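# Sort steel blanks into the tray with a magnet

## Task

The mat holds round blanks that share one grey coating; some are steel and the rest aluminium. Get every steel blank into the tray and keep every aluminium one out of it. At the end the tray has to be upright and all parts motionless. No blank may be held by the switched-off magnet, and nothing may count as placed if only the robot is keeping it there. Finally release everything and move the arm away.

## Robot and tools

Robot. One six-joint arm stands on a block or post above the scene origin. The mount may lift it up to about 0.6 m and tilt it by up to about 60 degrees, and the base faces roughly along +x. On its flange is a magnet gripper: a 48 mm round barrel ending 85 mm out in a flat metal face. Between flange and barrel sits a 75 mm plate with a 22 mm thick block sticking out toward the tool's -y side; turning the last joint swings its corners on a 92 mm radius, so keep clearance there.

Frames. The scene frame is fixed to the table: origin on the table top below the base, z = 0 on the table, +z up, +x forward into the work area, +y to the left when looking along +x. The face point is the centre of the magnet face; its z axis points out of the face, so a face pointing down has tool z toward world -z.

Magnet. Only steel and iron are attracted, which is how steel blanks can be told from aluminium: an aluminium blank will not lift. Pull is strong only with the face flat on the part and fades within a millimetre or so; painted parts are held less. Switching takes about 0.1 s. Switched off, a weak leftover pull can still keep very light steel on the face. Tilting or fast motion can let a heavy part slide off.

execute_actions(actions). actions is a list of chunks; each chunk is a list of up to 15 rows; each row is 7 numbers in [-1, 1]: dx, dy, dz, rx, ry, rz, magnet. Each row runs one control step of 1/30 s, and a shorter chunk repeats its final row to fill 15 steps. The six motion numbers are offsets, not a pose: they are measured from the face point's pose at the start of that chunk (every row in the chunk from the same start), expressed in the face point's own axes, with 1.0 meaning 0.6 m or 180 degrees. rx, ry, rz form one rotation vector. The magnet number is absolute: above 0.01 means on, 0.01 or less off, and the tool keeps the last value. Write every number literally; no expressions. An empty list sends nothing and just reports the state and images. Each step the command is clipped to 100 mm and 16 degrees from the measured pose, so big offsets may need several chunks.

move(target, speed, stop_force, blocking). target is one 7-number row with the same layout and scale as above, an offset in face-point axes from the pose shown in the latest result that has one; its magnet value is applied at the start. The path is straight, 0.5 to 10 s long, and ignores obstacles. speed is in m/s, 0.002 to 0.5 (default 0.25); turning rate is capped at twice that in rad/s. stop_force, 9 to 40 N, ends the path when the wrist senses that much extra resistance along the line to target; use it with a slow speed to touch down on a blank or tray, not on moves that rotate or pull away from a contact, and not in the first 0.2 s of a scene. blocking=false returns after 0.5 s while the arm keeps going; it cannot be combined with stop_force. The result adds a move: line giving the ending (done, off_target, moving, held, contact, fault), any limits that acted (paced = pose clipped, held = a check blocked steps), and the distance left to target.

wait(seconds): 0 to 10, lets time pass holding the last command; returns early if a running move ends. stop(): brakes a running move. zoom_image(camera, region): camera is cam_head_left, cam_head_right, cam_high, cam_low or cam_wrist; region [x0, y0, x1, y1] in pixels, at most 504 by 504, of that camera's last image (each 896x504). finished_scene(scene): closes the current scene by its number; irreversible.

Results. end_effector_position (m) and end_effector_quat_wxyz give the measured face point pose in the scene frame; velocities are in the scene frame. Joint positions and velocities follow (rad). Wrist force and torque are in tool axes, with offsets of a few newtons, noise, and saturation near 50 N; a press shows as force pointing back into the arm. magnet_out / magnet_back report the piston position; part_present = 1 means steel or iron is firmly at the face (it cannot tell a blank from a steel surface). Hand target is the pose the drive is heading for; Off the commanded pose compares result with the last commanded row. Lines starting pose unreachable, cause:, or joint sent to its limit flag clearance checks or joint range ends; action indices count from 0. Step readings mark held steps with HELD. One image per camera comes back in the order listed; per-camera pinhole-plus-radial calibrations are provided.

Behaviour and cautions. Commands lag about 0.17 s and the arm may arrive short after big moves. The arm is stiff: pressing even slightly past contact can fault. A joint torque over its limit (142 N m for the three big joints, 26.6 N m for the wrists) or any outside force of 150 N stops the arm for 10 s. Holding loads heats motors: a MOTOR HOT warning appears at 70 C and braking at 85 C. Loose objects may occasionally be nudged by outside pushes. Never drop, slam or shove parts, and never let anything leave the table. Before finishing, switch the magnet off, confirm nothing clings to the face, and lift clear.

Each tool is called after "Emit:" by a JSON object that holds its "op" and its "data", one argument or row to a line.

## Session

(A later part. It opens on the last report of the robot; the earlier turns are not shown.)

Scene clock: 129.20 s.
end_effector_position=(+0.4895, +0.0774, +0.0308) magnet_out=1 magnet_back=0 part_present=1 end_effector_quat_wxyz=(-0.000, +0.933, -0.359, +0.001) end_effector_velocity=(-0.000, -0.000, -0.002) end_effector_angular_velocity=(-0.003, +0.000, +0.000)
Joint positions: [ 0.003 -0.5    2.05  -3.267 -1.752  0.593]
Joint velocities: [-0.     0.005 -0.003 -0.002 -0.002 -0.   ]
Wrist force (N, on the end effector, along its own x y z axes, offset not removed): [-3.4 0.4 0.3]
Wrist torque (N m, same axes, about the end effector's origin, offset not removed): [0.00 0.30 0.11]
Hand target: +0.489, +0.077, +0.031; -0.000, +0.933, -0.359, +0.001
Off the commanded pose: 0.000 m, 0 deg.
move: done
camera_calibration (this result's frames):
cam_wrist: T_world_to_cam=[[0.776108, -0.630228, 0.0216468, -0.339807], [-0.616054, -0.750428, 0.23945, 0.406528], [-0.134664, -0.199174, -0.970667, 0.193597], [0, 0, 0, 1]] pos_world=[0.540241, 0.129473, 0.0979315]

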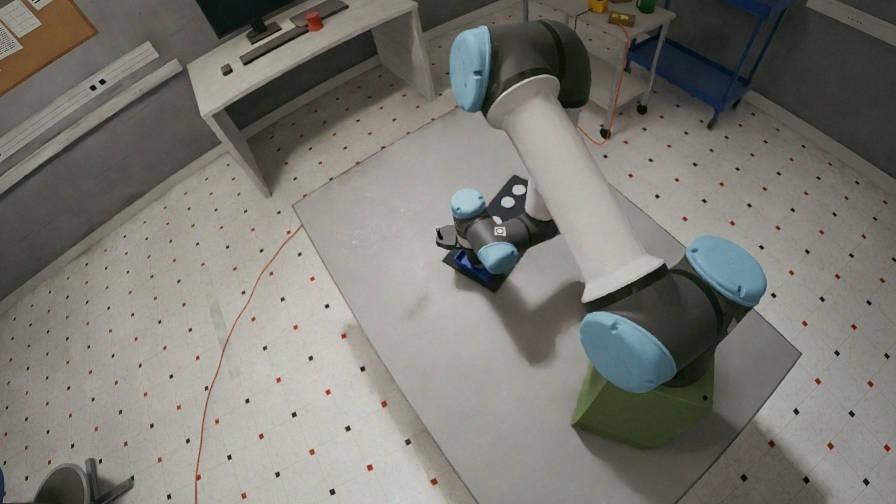

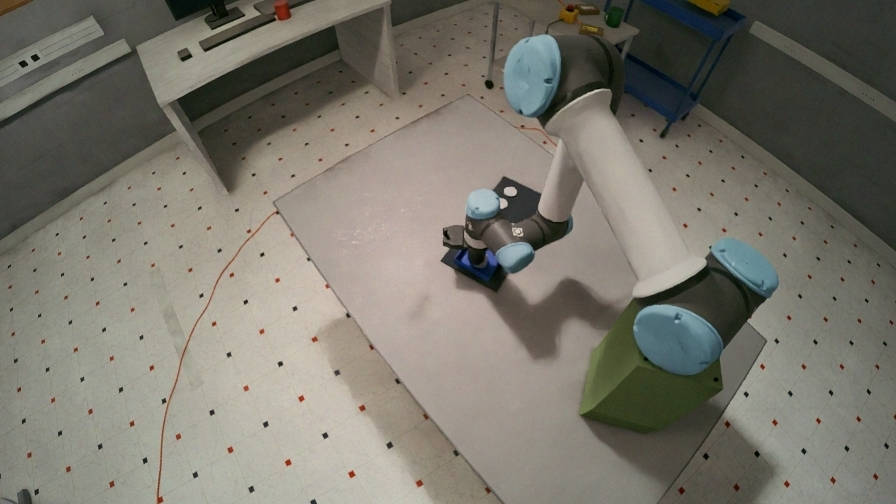

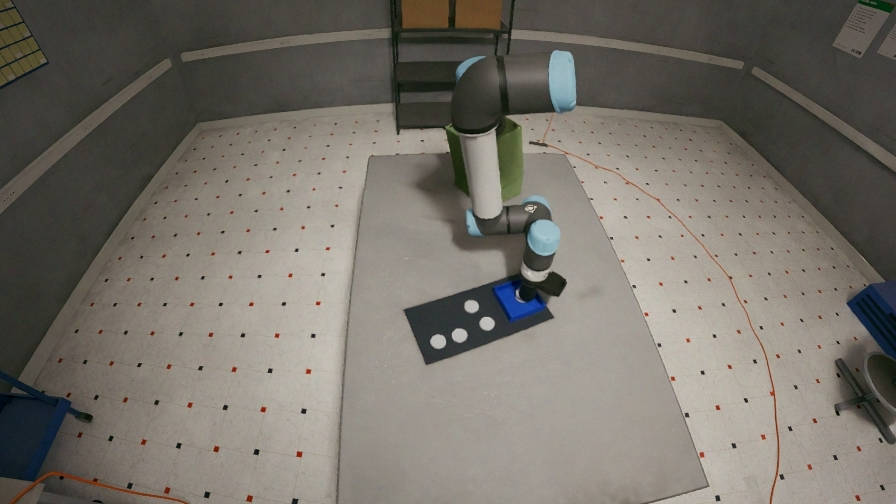

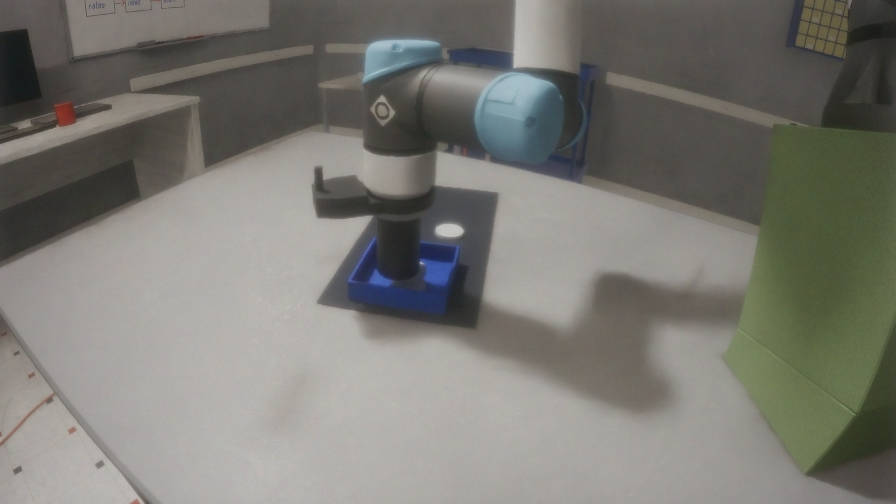

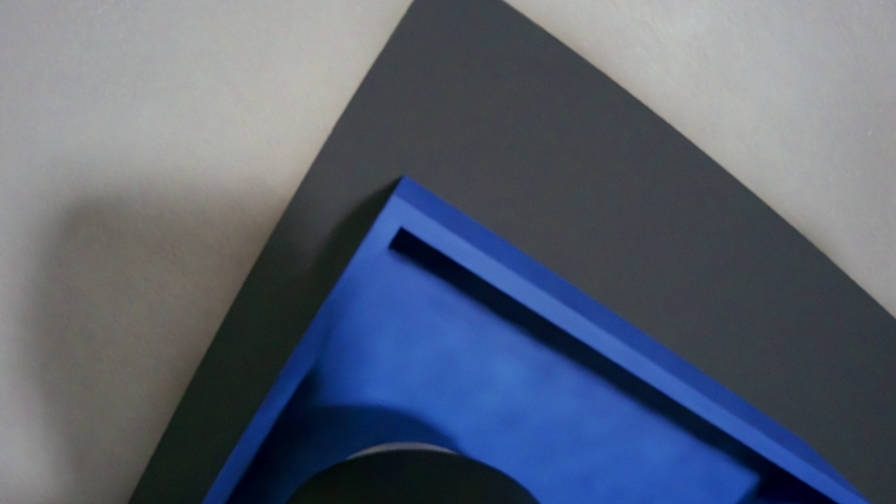

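Emit:
{"op": "execute_actions", "data": {
  "actions": [
    [[0,0,0,0,0,0,0]]
  ]
}}

Emit:
{"op": "move", "data": {
  "target": [0,0,-0.058,0,0,0,0]
}}

Emit:
{"op": "move", "data": {
  "target": [0.349,0.1185,0,0,0,0,0],
  "speed": 0.4
}}

Emit:
{"op": "move", "data": {
  "target": [0,0,0.09,0,0,0,1],
  "speed": 0.06
}}

Emit:
{"op": "move", "data": {
  "target": [0,0,-0.036,0,0,0,1],
  "speed": 0.1
}}

Scene clock: 134.37 s.
end_effector_position=(+0.4895, +0.0774, +0.0308) magnet_out=0 magnet_back=1 part_present=0 end_effector_quat_wxyz=(-0.000, +0.933, -0.359, +0.001) end_effector_velocity=(-0.000, +0.000, -0.000) end_effector_angular_velocity=(+0.001, +0.001, -0.000)
Joint positions: [ 0.003 -0.5    2.05  -3.267 -1.752  0.593]
Joint velocities: [-0.    -0.     0.     0.001  0.     0.   ]
Wrist force (N, on the end effector, along its own x y z axes, offset not removed): [-3.1 -0.2 -0.8]
Wrist torque (N m, same axes, about the end effector's origin, offset not removed): [-0.03 0.22 0.16]
Hand target: +0.489, +0.077, +0.031; -0.000, +0.933, -0.359, +0.001
Off the commanded pose: 0.000 m, 0 deg.
Step readings (end_effector_position):
0: (+0.4895, +0.0774, +0.0306)
1: (+0.4895, +0.0774, +0.0306)
2: (+0.4895, +0.0774, +0.0306)
4: (+0.4895, +0.0774, +0.0306)
8: (+0.4895, +0.0774, +0.0307)
15: end_effector_position above
camera_calibration (this result's frames):
cam_wrist: T_world_to_cam=[[0.776093, -0.630244, 0.0217348, -0.339846], [-0.616093, -0.750412, 0.239398, 0.40655], [-0.134569, -0.199185, -0.970678, 0.193535], [0, 0, 0, 1]] pos_world=[0.540269, 0.129444, 0.0979197]

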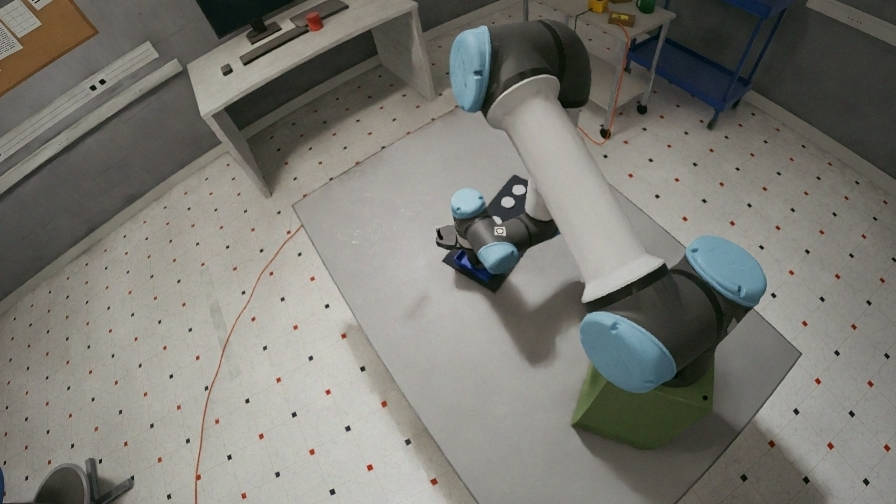

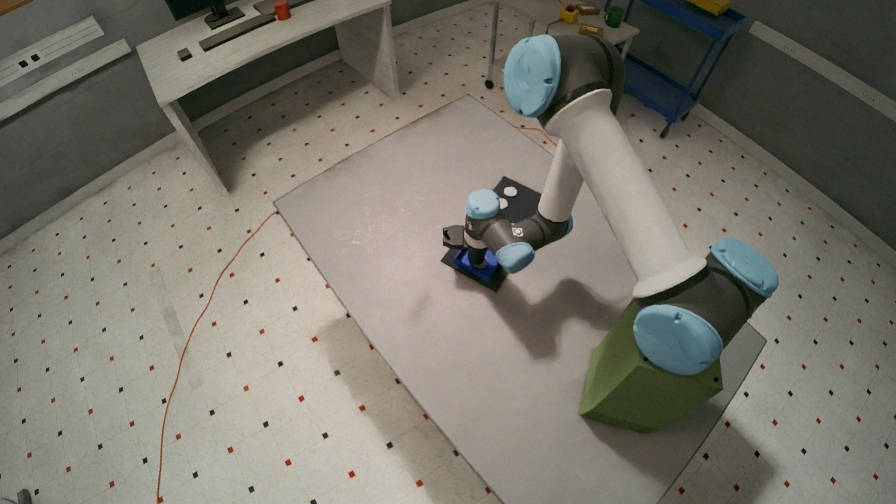

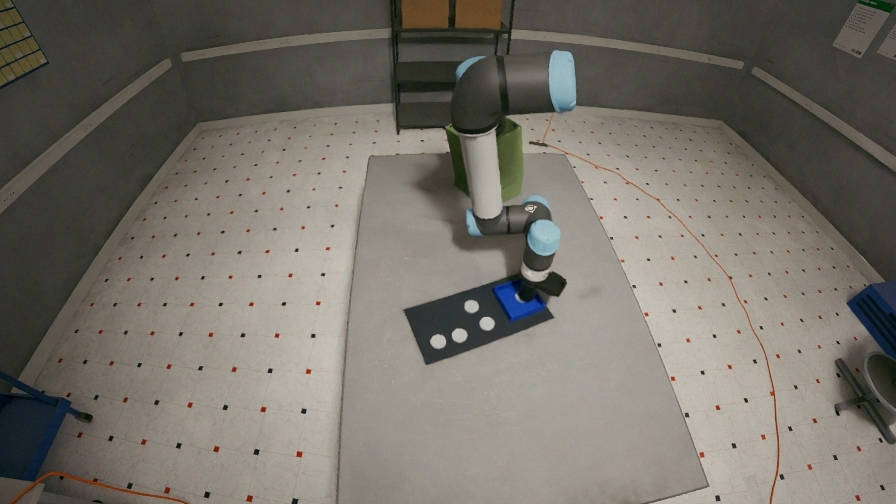

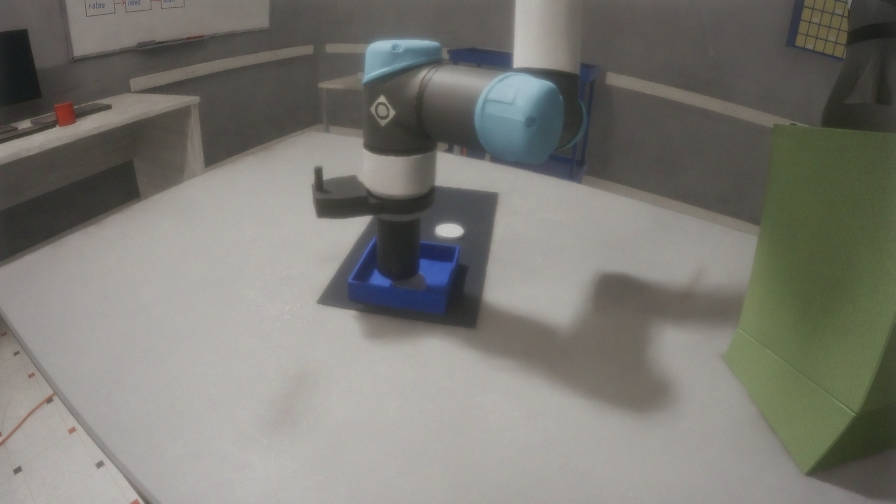

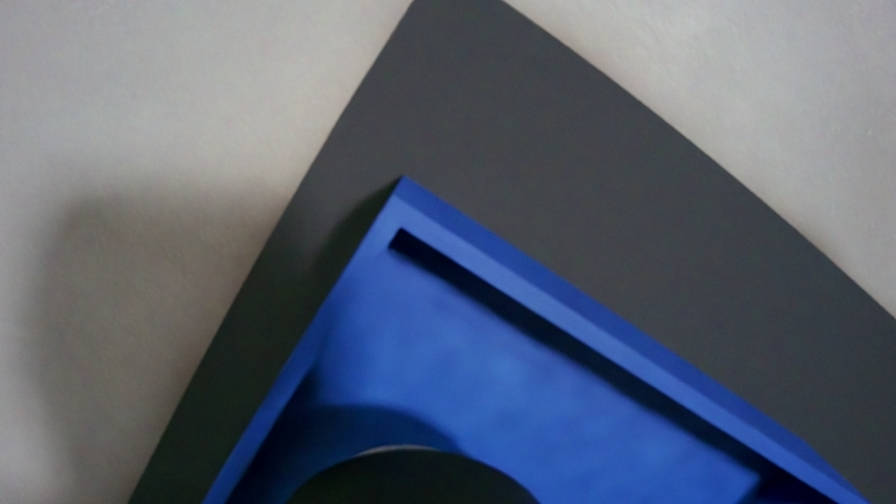

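Scene clock: 135.23 s.
end_effector_position=(+0.4894, +0.0774, +0.0654) magnet_out=0 magnet_back=1 part_present=0 end_effector_quat_wxyz=(-0.000, +0.933, -0.359, +0.001) end_effector_velocity=(+0.001, -0.000, +0.002) end_effector_angular_velocity=(-0.001, -0.001, +0.000)
Joint positions: [ 0.017 -0.592  2.098 -3.221 -1.754  0.607]
Joint velocities: [ 0.001 -0.005  0.001  0.003 -0.001  0.001]
Wrist force (N, on the end effector, along its own x y z axes, offset not removed): [-2.5 0.2 -0.4]
Wrist torque (N m, same axes, about the end effector's origin, offset not removed): [-0.04 0.16 0.15]
Hand target: +0.489, +0.077, +0.066; -0.000, +0.933, -0.359, +0.001
Off the commanded pose: 0.000 m, 0 deg.
move: done
camera_calibration (this result's frames):
cam_wrist: T_world_to_cam=[[0.776092, -0.630246, 0.0217045, -0.340523], [-0.616092, -0.750419, 0.239378, 0.398277], [-0.134579, -0.199151, -0.970684, 0.227151], [0, 0, 0, 1]] pos_world=[0.540222, 0.129499, 0.132545]

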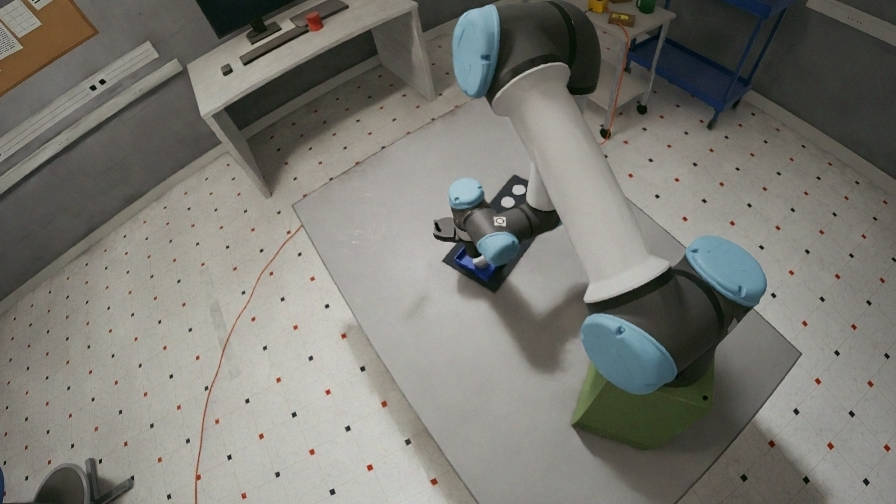

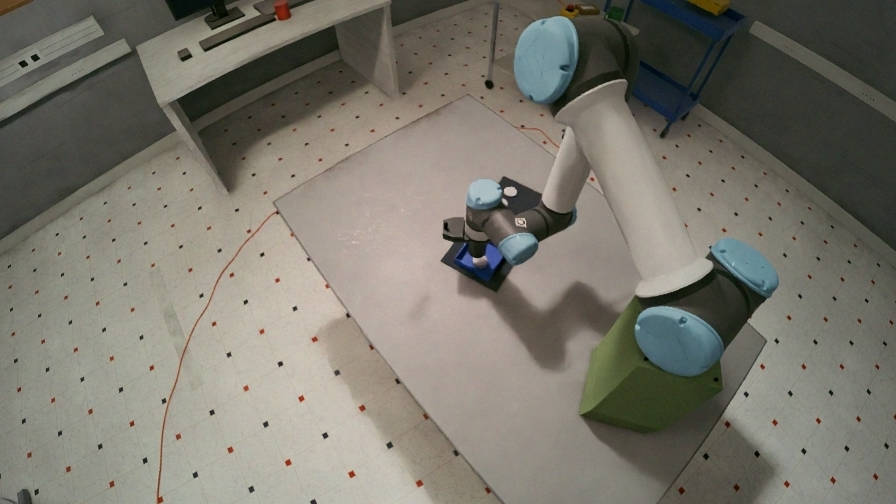

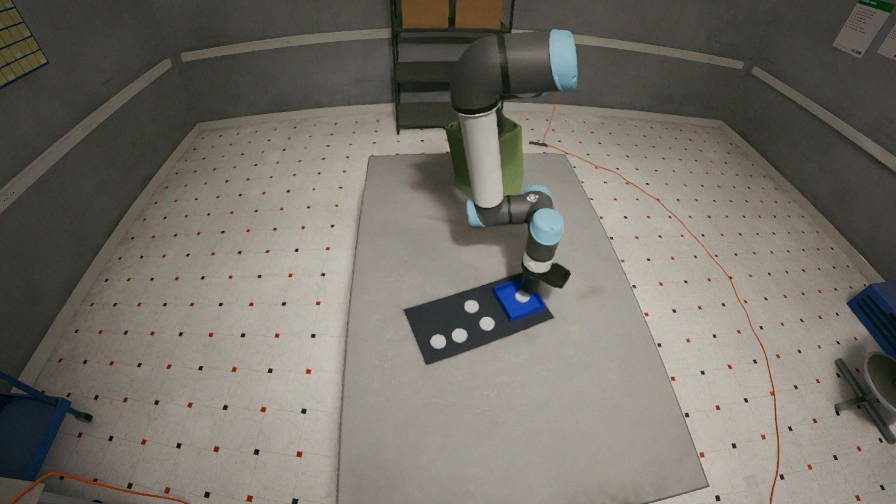

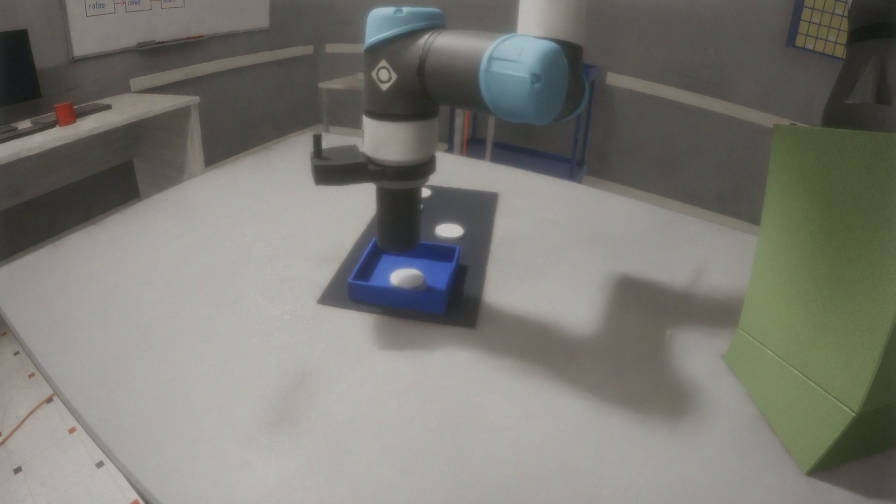

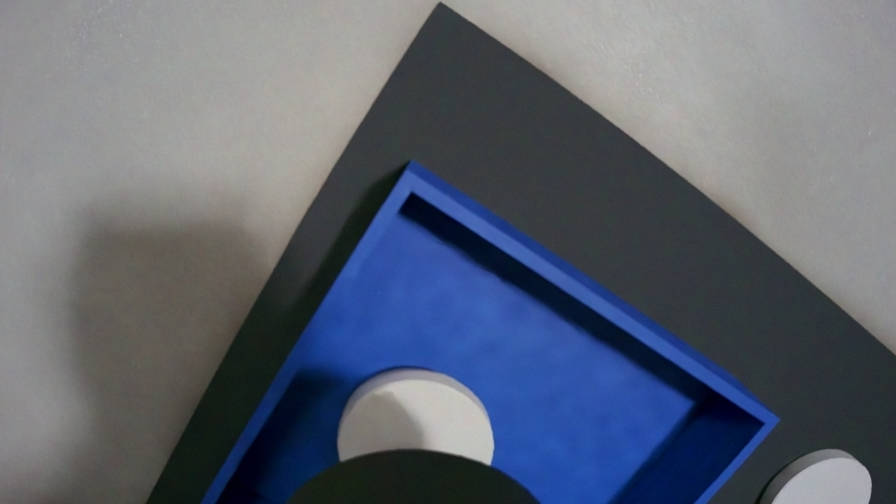

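Scene clock: 136.47 s.
end_effector_position=(+0.5967, -0.1159, +0.0658) magnet_out=0 magnet_back=1 part_present=0 end_effector_quat_wxyz=(+0.000, +0.933, -0.359, +0.001) end_effector_velocity=(+0.001, -0.001, -0.001) end_effector_angular_velocity=(+0.001, +0.001, +0.000)
Joint positions: [-0.275 -0.642  1.82  -2.94  -1.706  0.315]
Joint velocities: [-0.001  0.002 -0.006  0.005  0.001 -0.002]
Wrist force (N, on the end effector, along its own x y z axes, offset not removed): [-2.0 -0.4 0.0]
Wrist torque (N m, same axes, about the end effector's origin, offset not removed): [-0.07 0.16 0.07]
Hand target: +0.597, -0.116, +0.066; +0.000, +0.933, -0.359, +0.001
Off the commanded pose: 0.000 m, 0 deg.
move: done
camera_calibration (this result's frames):
cam_wrist: T_world_to_cam=[[0.776161, -0.630139, 0.0223649, -0.545709], [-0.616049, -0.750293, 0.239883, 0.319115], [-0.134379, -0.199966, -0.970544, 0.203251], [0, 0, 0, 1]] pos_world=[0.647461, -0.0637997, 0.132918]

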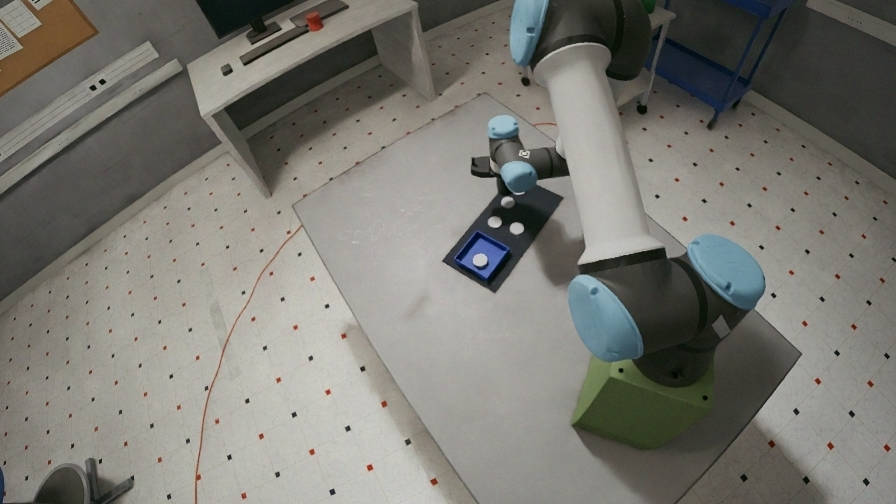

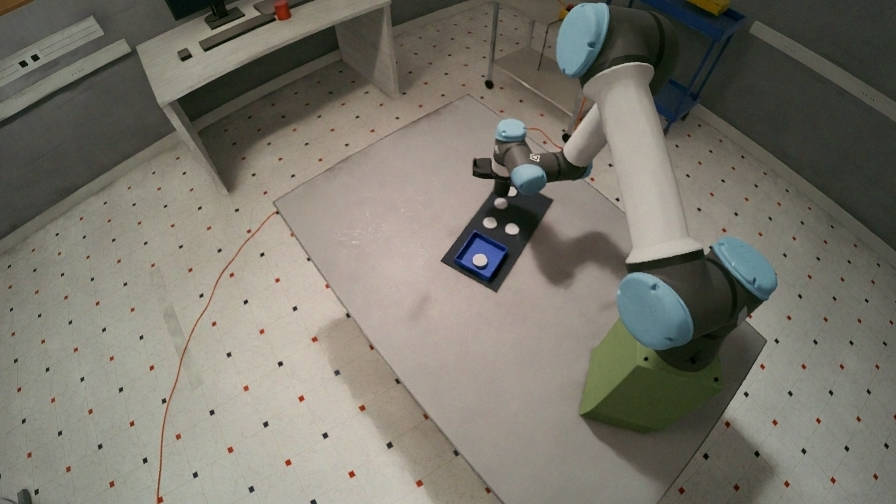

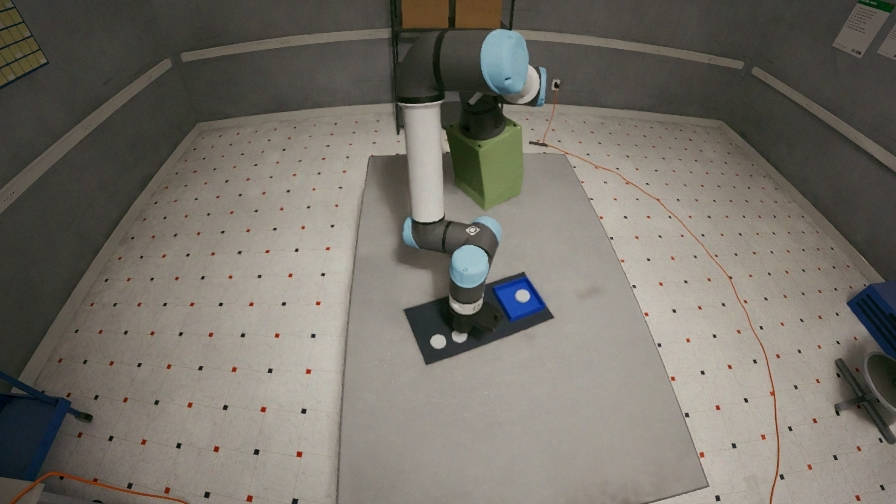

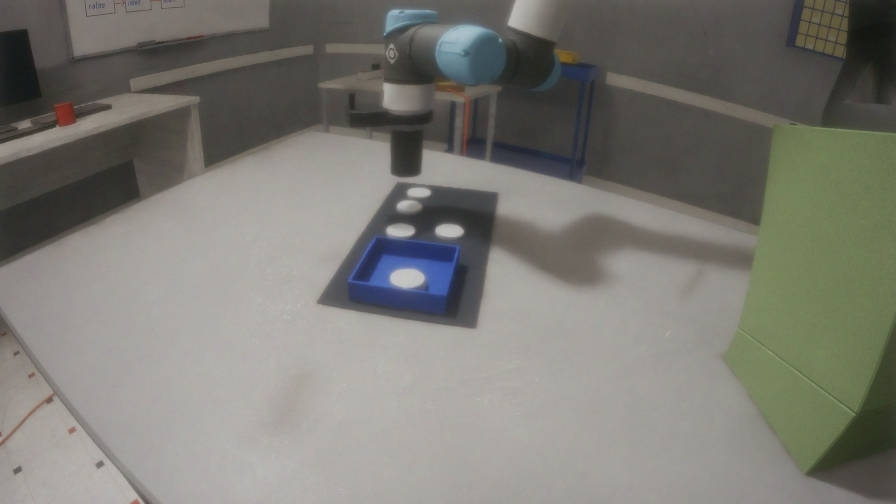

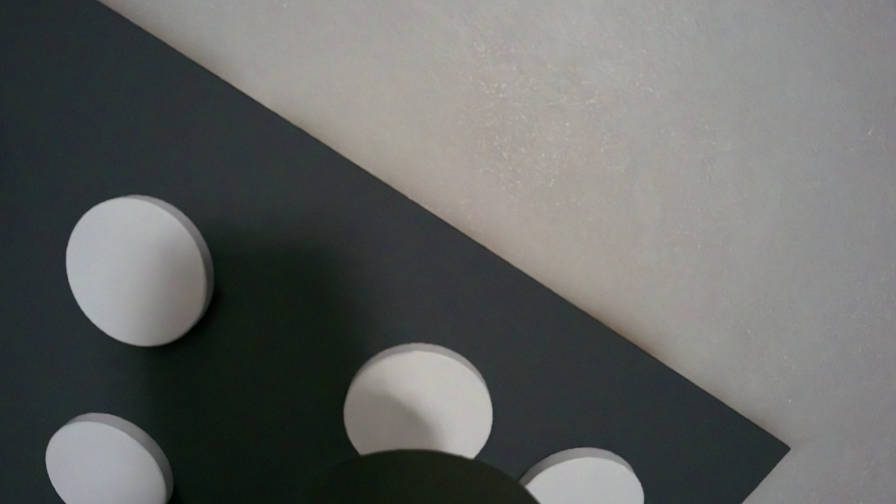

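Scene clock: 137.77 s.
end_effector_position=(+0.5968, -0.1160, +0.0120) magnet_out=1 magnet_back=0 part_present=1 end_effector_quat_wxyz=(+0.000, +0.933, -0.359, +0.001) end_effector_velocity=(+0.000, +0.000, -0.002) end_effector_angular_velocity=(+0.001, -0.001, +0.000)
Joint positions: [-0.287 -0.516  1.751 -2.999 -1.704  0.303]
Joint velocities: [ 0.     0.005 -0.003 -0.002  0.001 -0.   ]
Wrist force (N, on the end effector, along its own x y z axes, offset not removed): [-2.7 -0.7 1.3]
Wrist torque (N m, same axes, about the end effector's origin, offset not removed): [-0.16 0.25 0.12]
Hand target: +0.597, -0.116, +0.012; +0.000, +0.933, -0.359, +0.001
Off the commanded pose: 0.000 m, 0 deg.
move: done
camera_calibration (this result's frames):
cam_wrist: T_world_to_cam=[[0.776163, -0.630134, 0.0223941, -0.544604], [-0.616048, -0.750287, 0.239904, 0.331981], [-0.13437, -0.200001, -0.970538, 0.150997], [0, 0, 0, 1]] pos_world=[0.647507, -0.0638932, 0.0791006]

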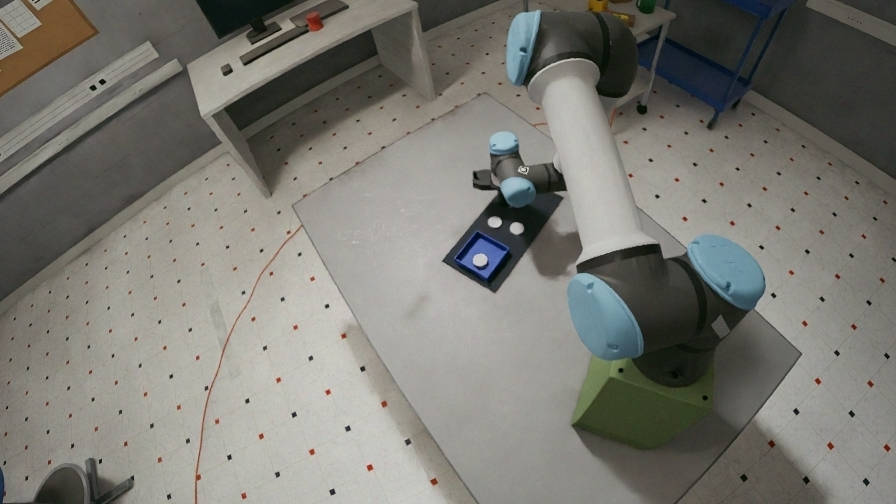

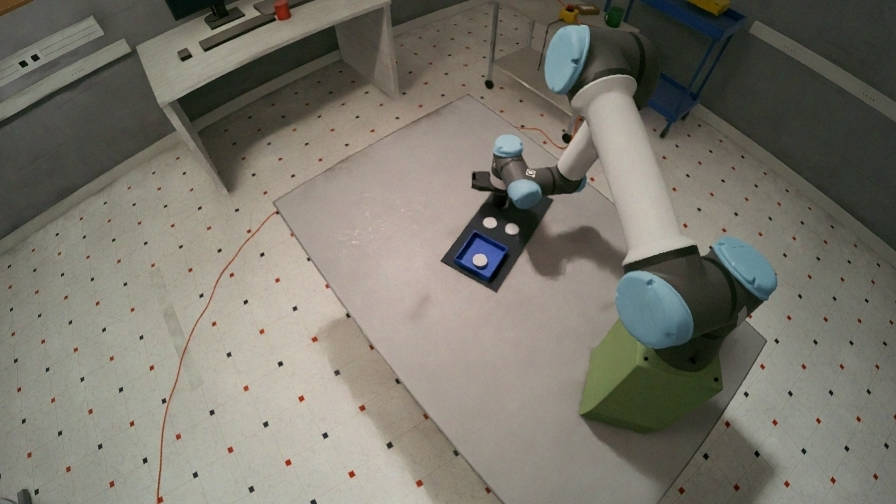

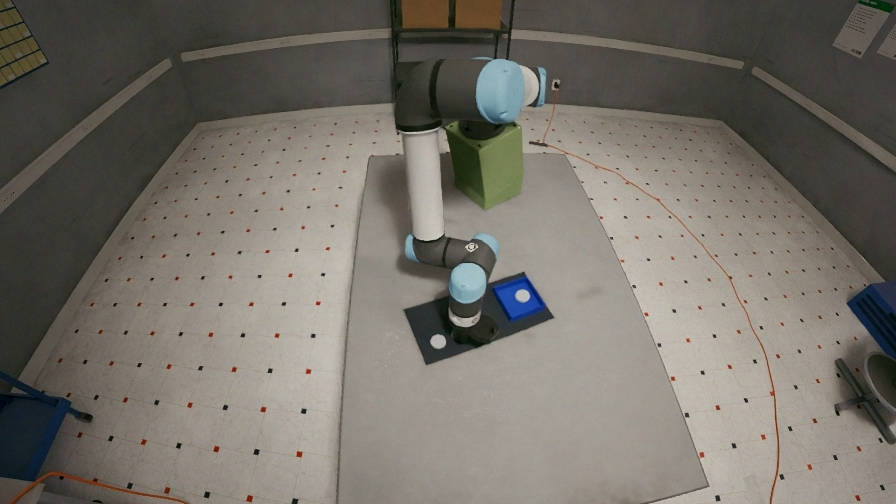

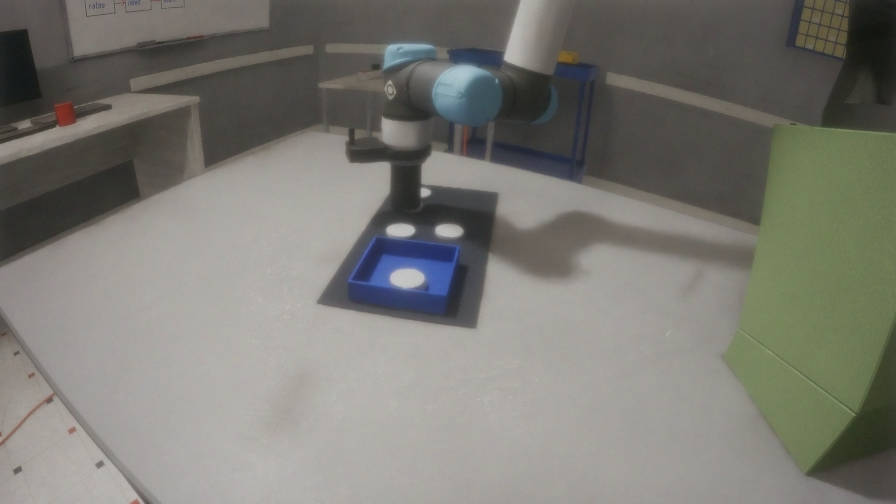

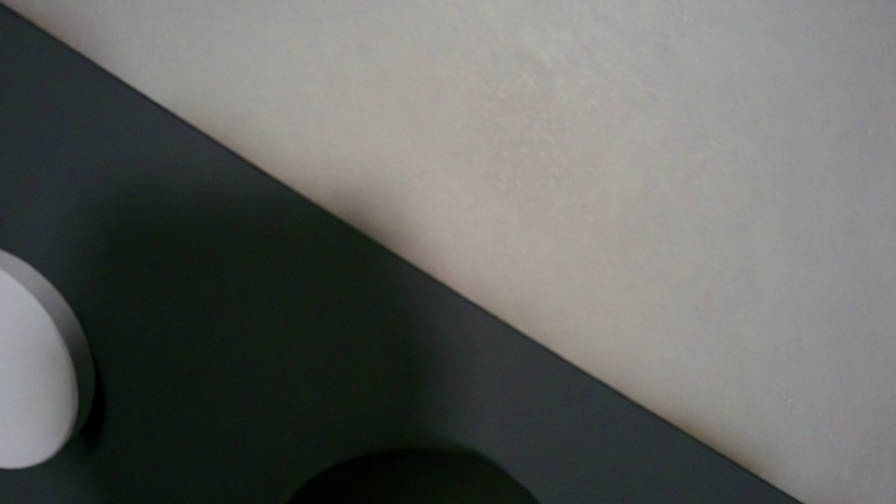

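Scene clock: 138.60 s.
end_effector_position=(+0.5967, -0.1160, +0.0334) magnet_out=1 magnet_back=0 part_present=1 end_effector_quat_wxyz=(+0.000, +0.933, -0.359, +0.001) end_effector_velocity=(+0.000, +0.000, +0.002) end_effector_angular_velocity=(+0.001, -0.001, -0.000)
Joint positions: [-0.283 -0.566  1.781 -2.977 -1.705  0.308]
Joint velocities: [ 0.    -0.004  0.002  0.002  0.001  0.001]
Wrist force (N, on the end effector, along its own x y z axes, offset not removed): [-2.2 -0.3 0.5]
Wrist torque (N m, same axes, about the end effector's origin, offset not removed): [-0.12 0.17 0.12]
Hand target: +0.597, -0.116, +0.034; +0.000, +0.933, -0.359, +0.001
Off the commanded pose: 0.000 m, 0 deg.
move: done
camera_calibration (this result's frames):
cam_wrist: T_world_to_cam=[[0.776161, -0.630138, 0.0223773, -0.545037], [-0.616049, -0.750288, 0.239898, 0.326856], [-0.134379, -0.199985, -0.97054, 0.171805], [0, 0, 0, 1]] pos_world=[0.647483, -0.063854, 0.100528]

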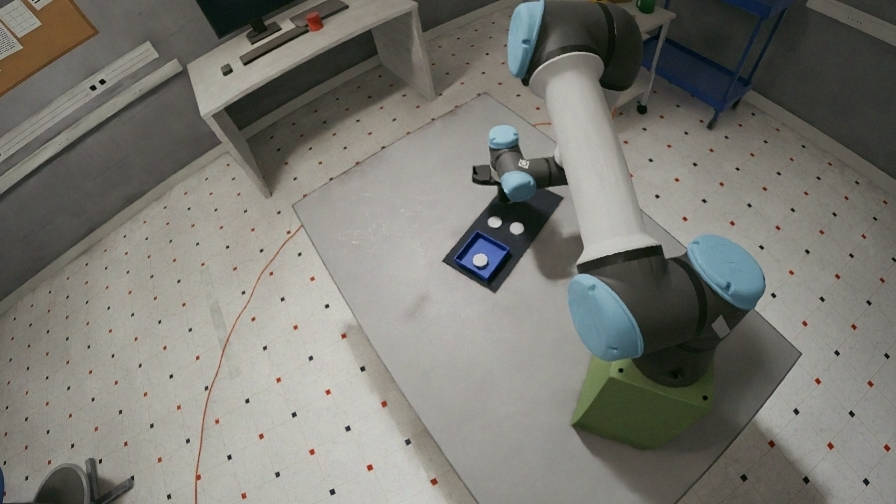

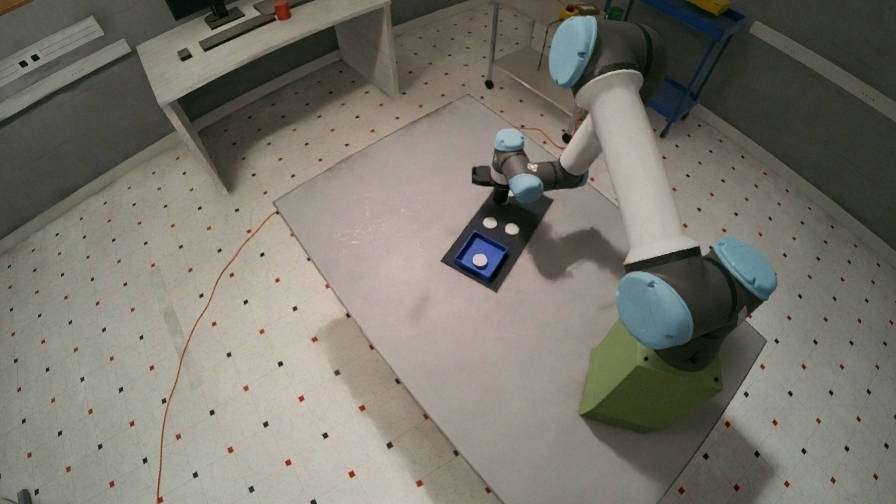

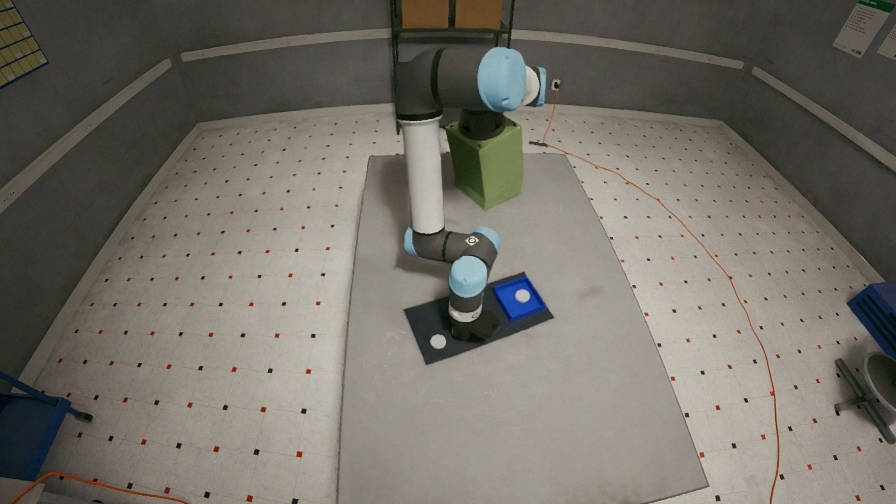

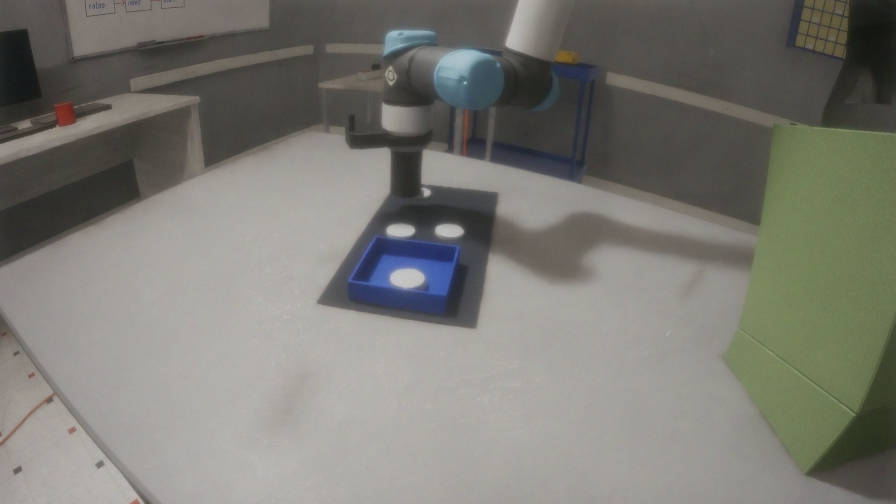

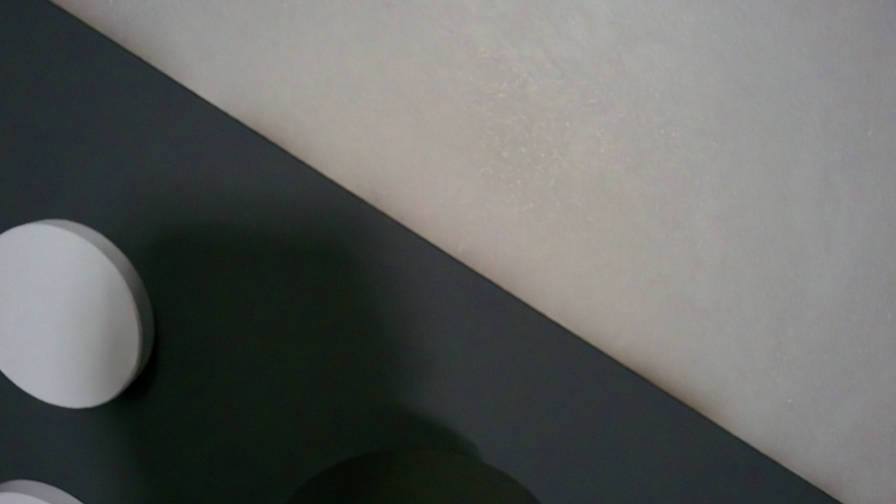

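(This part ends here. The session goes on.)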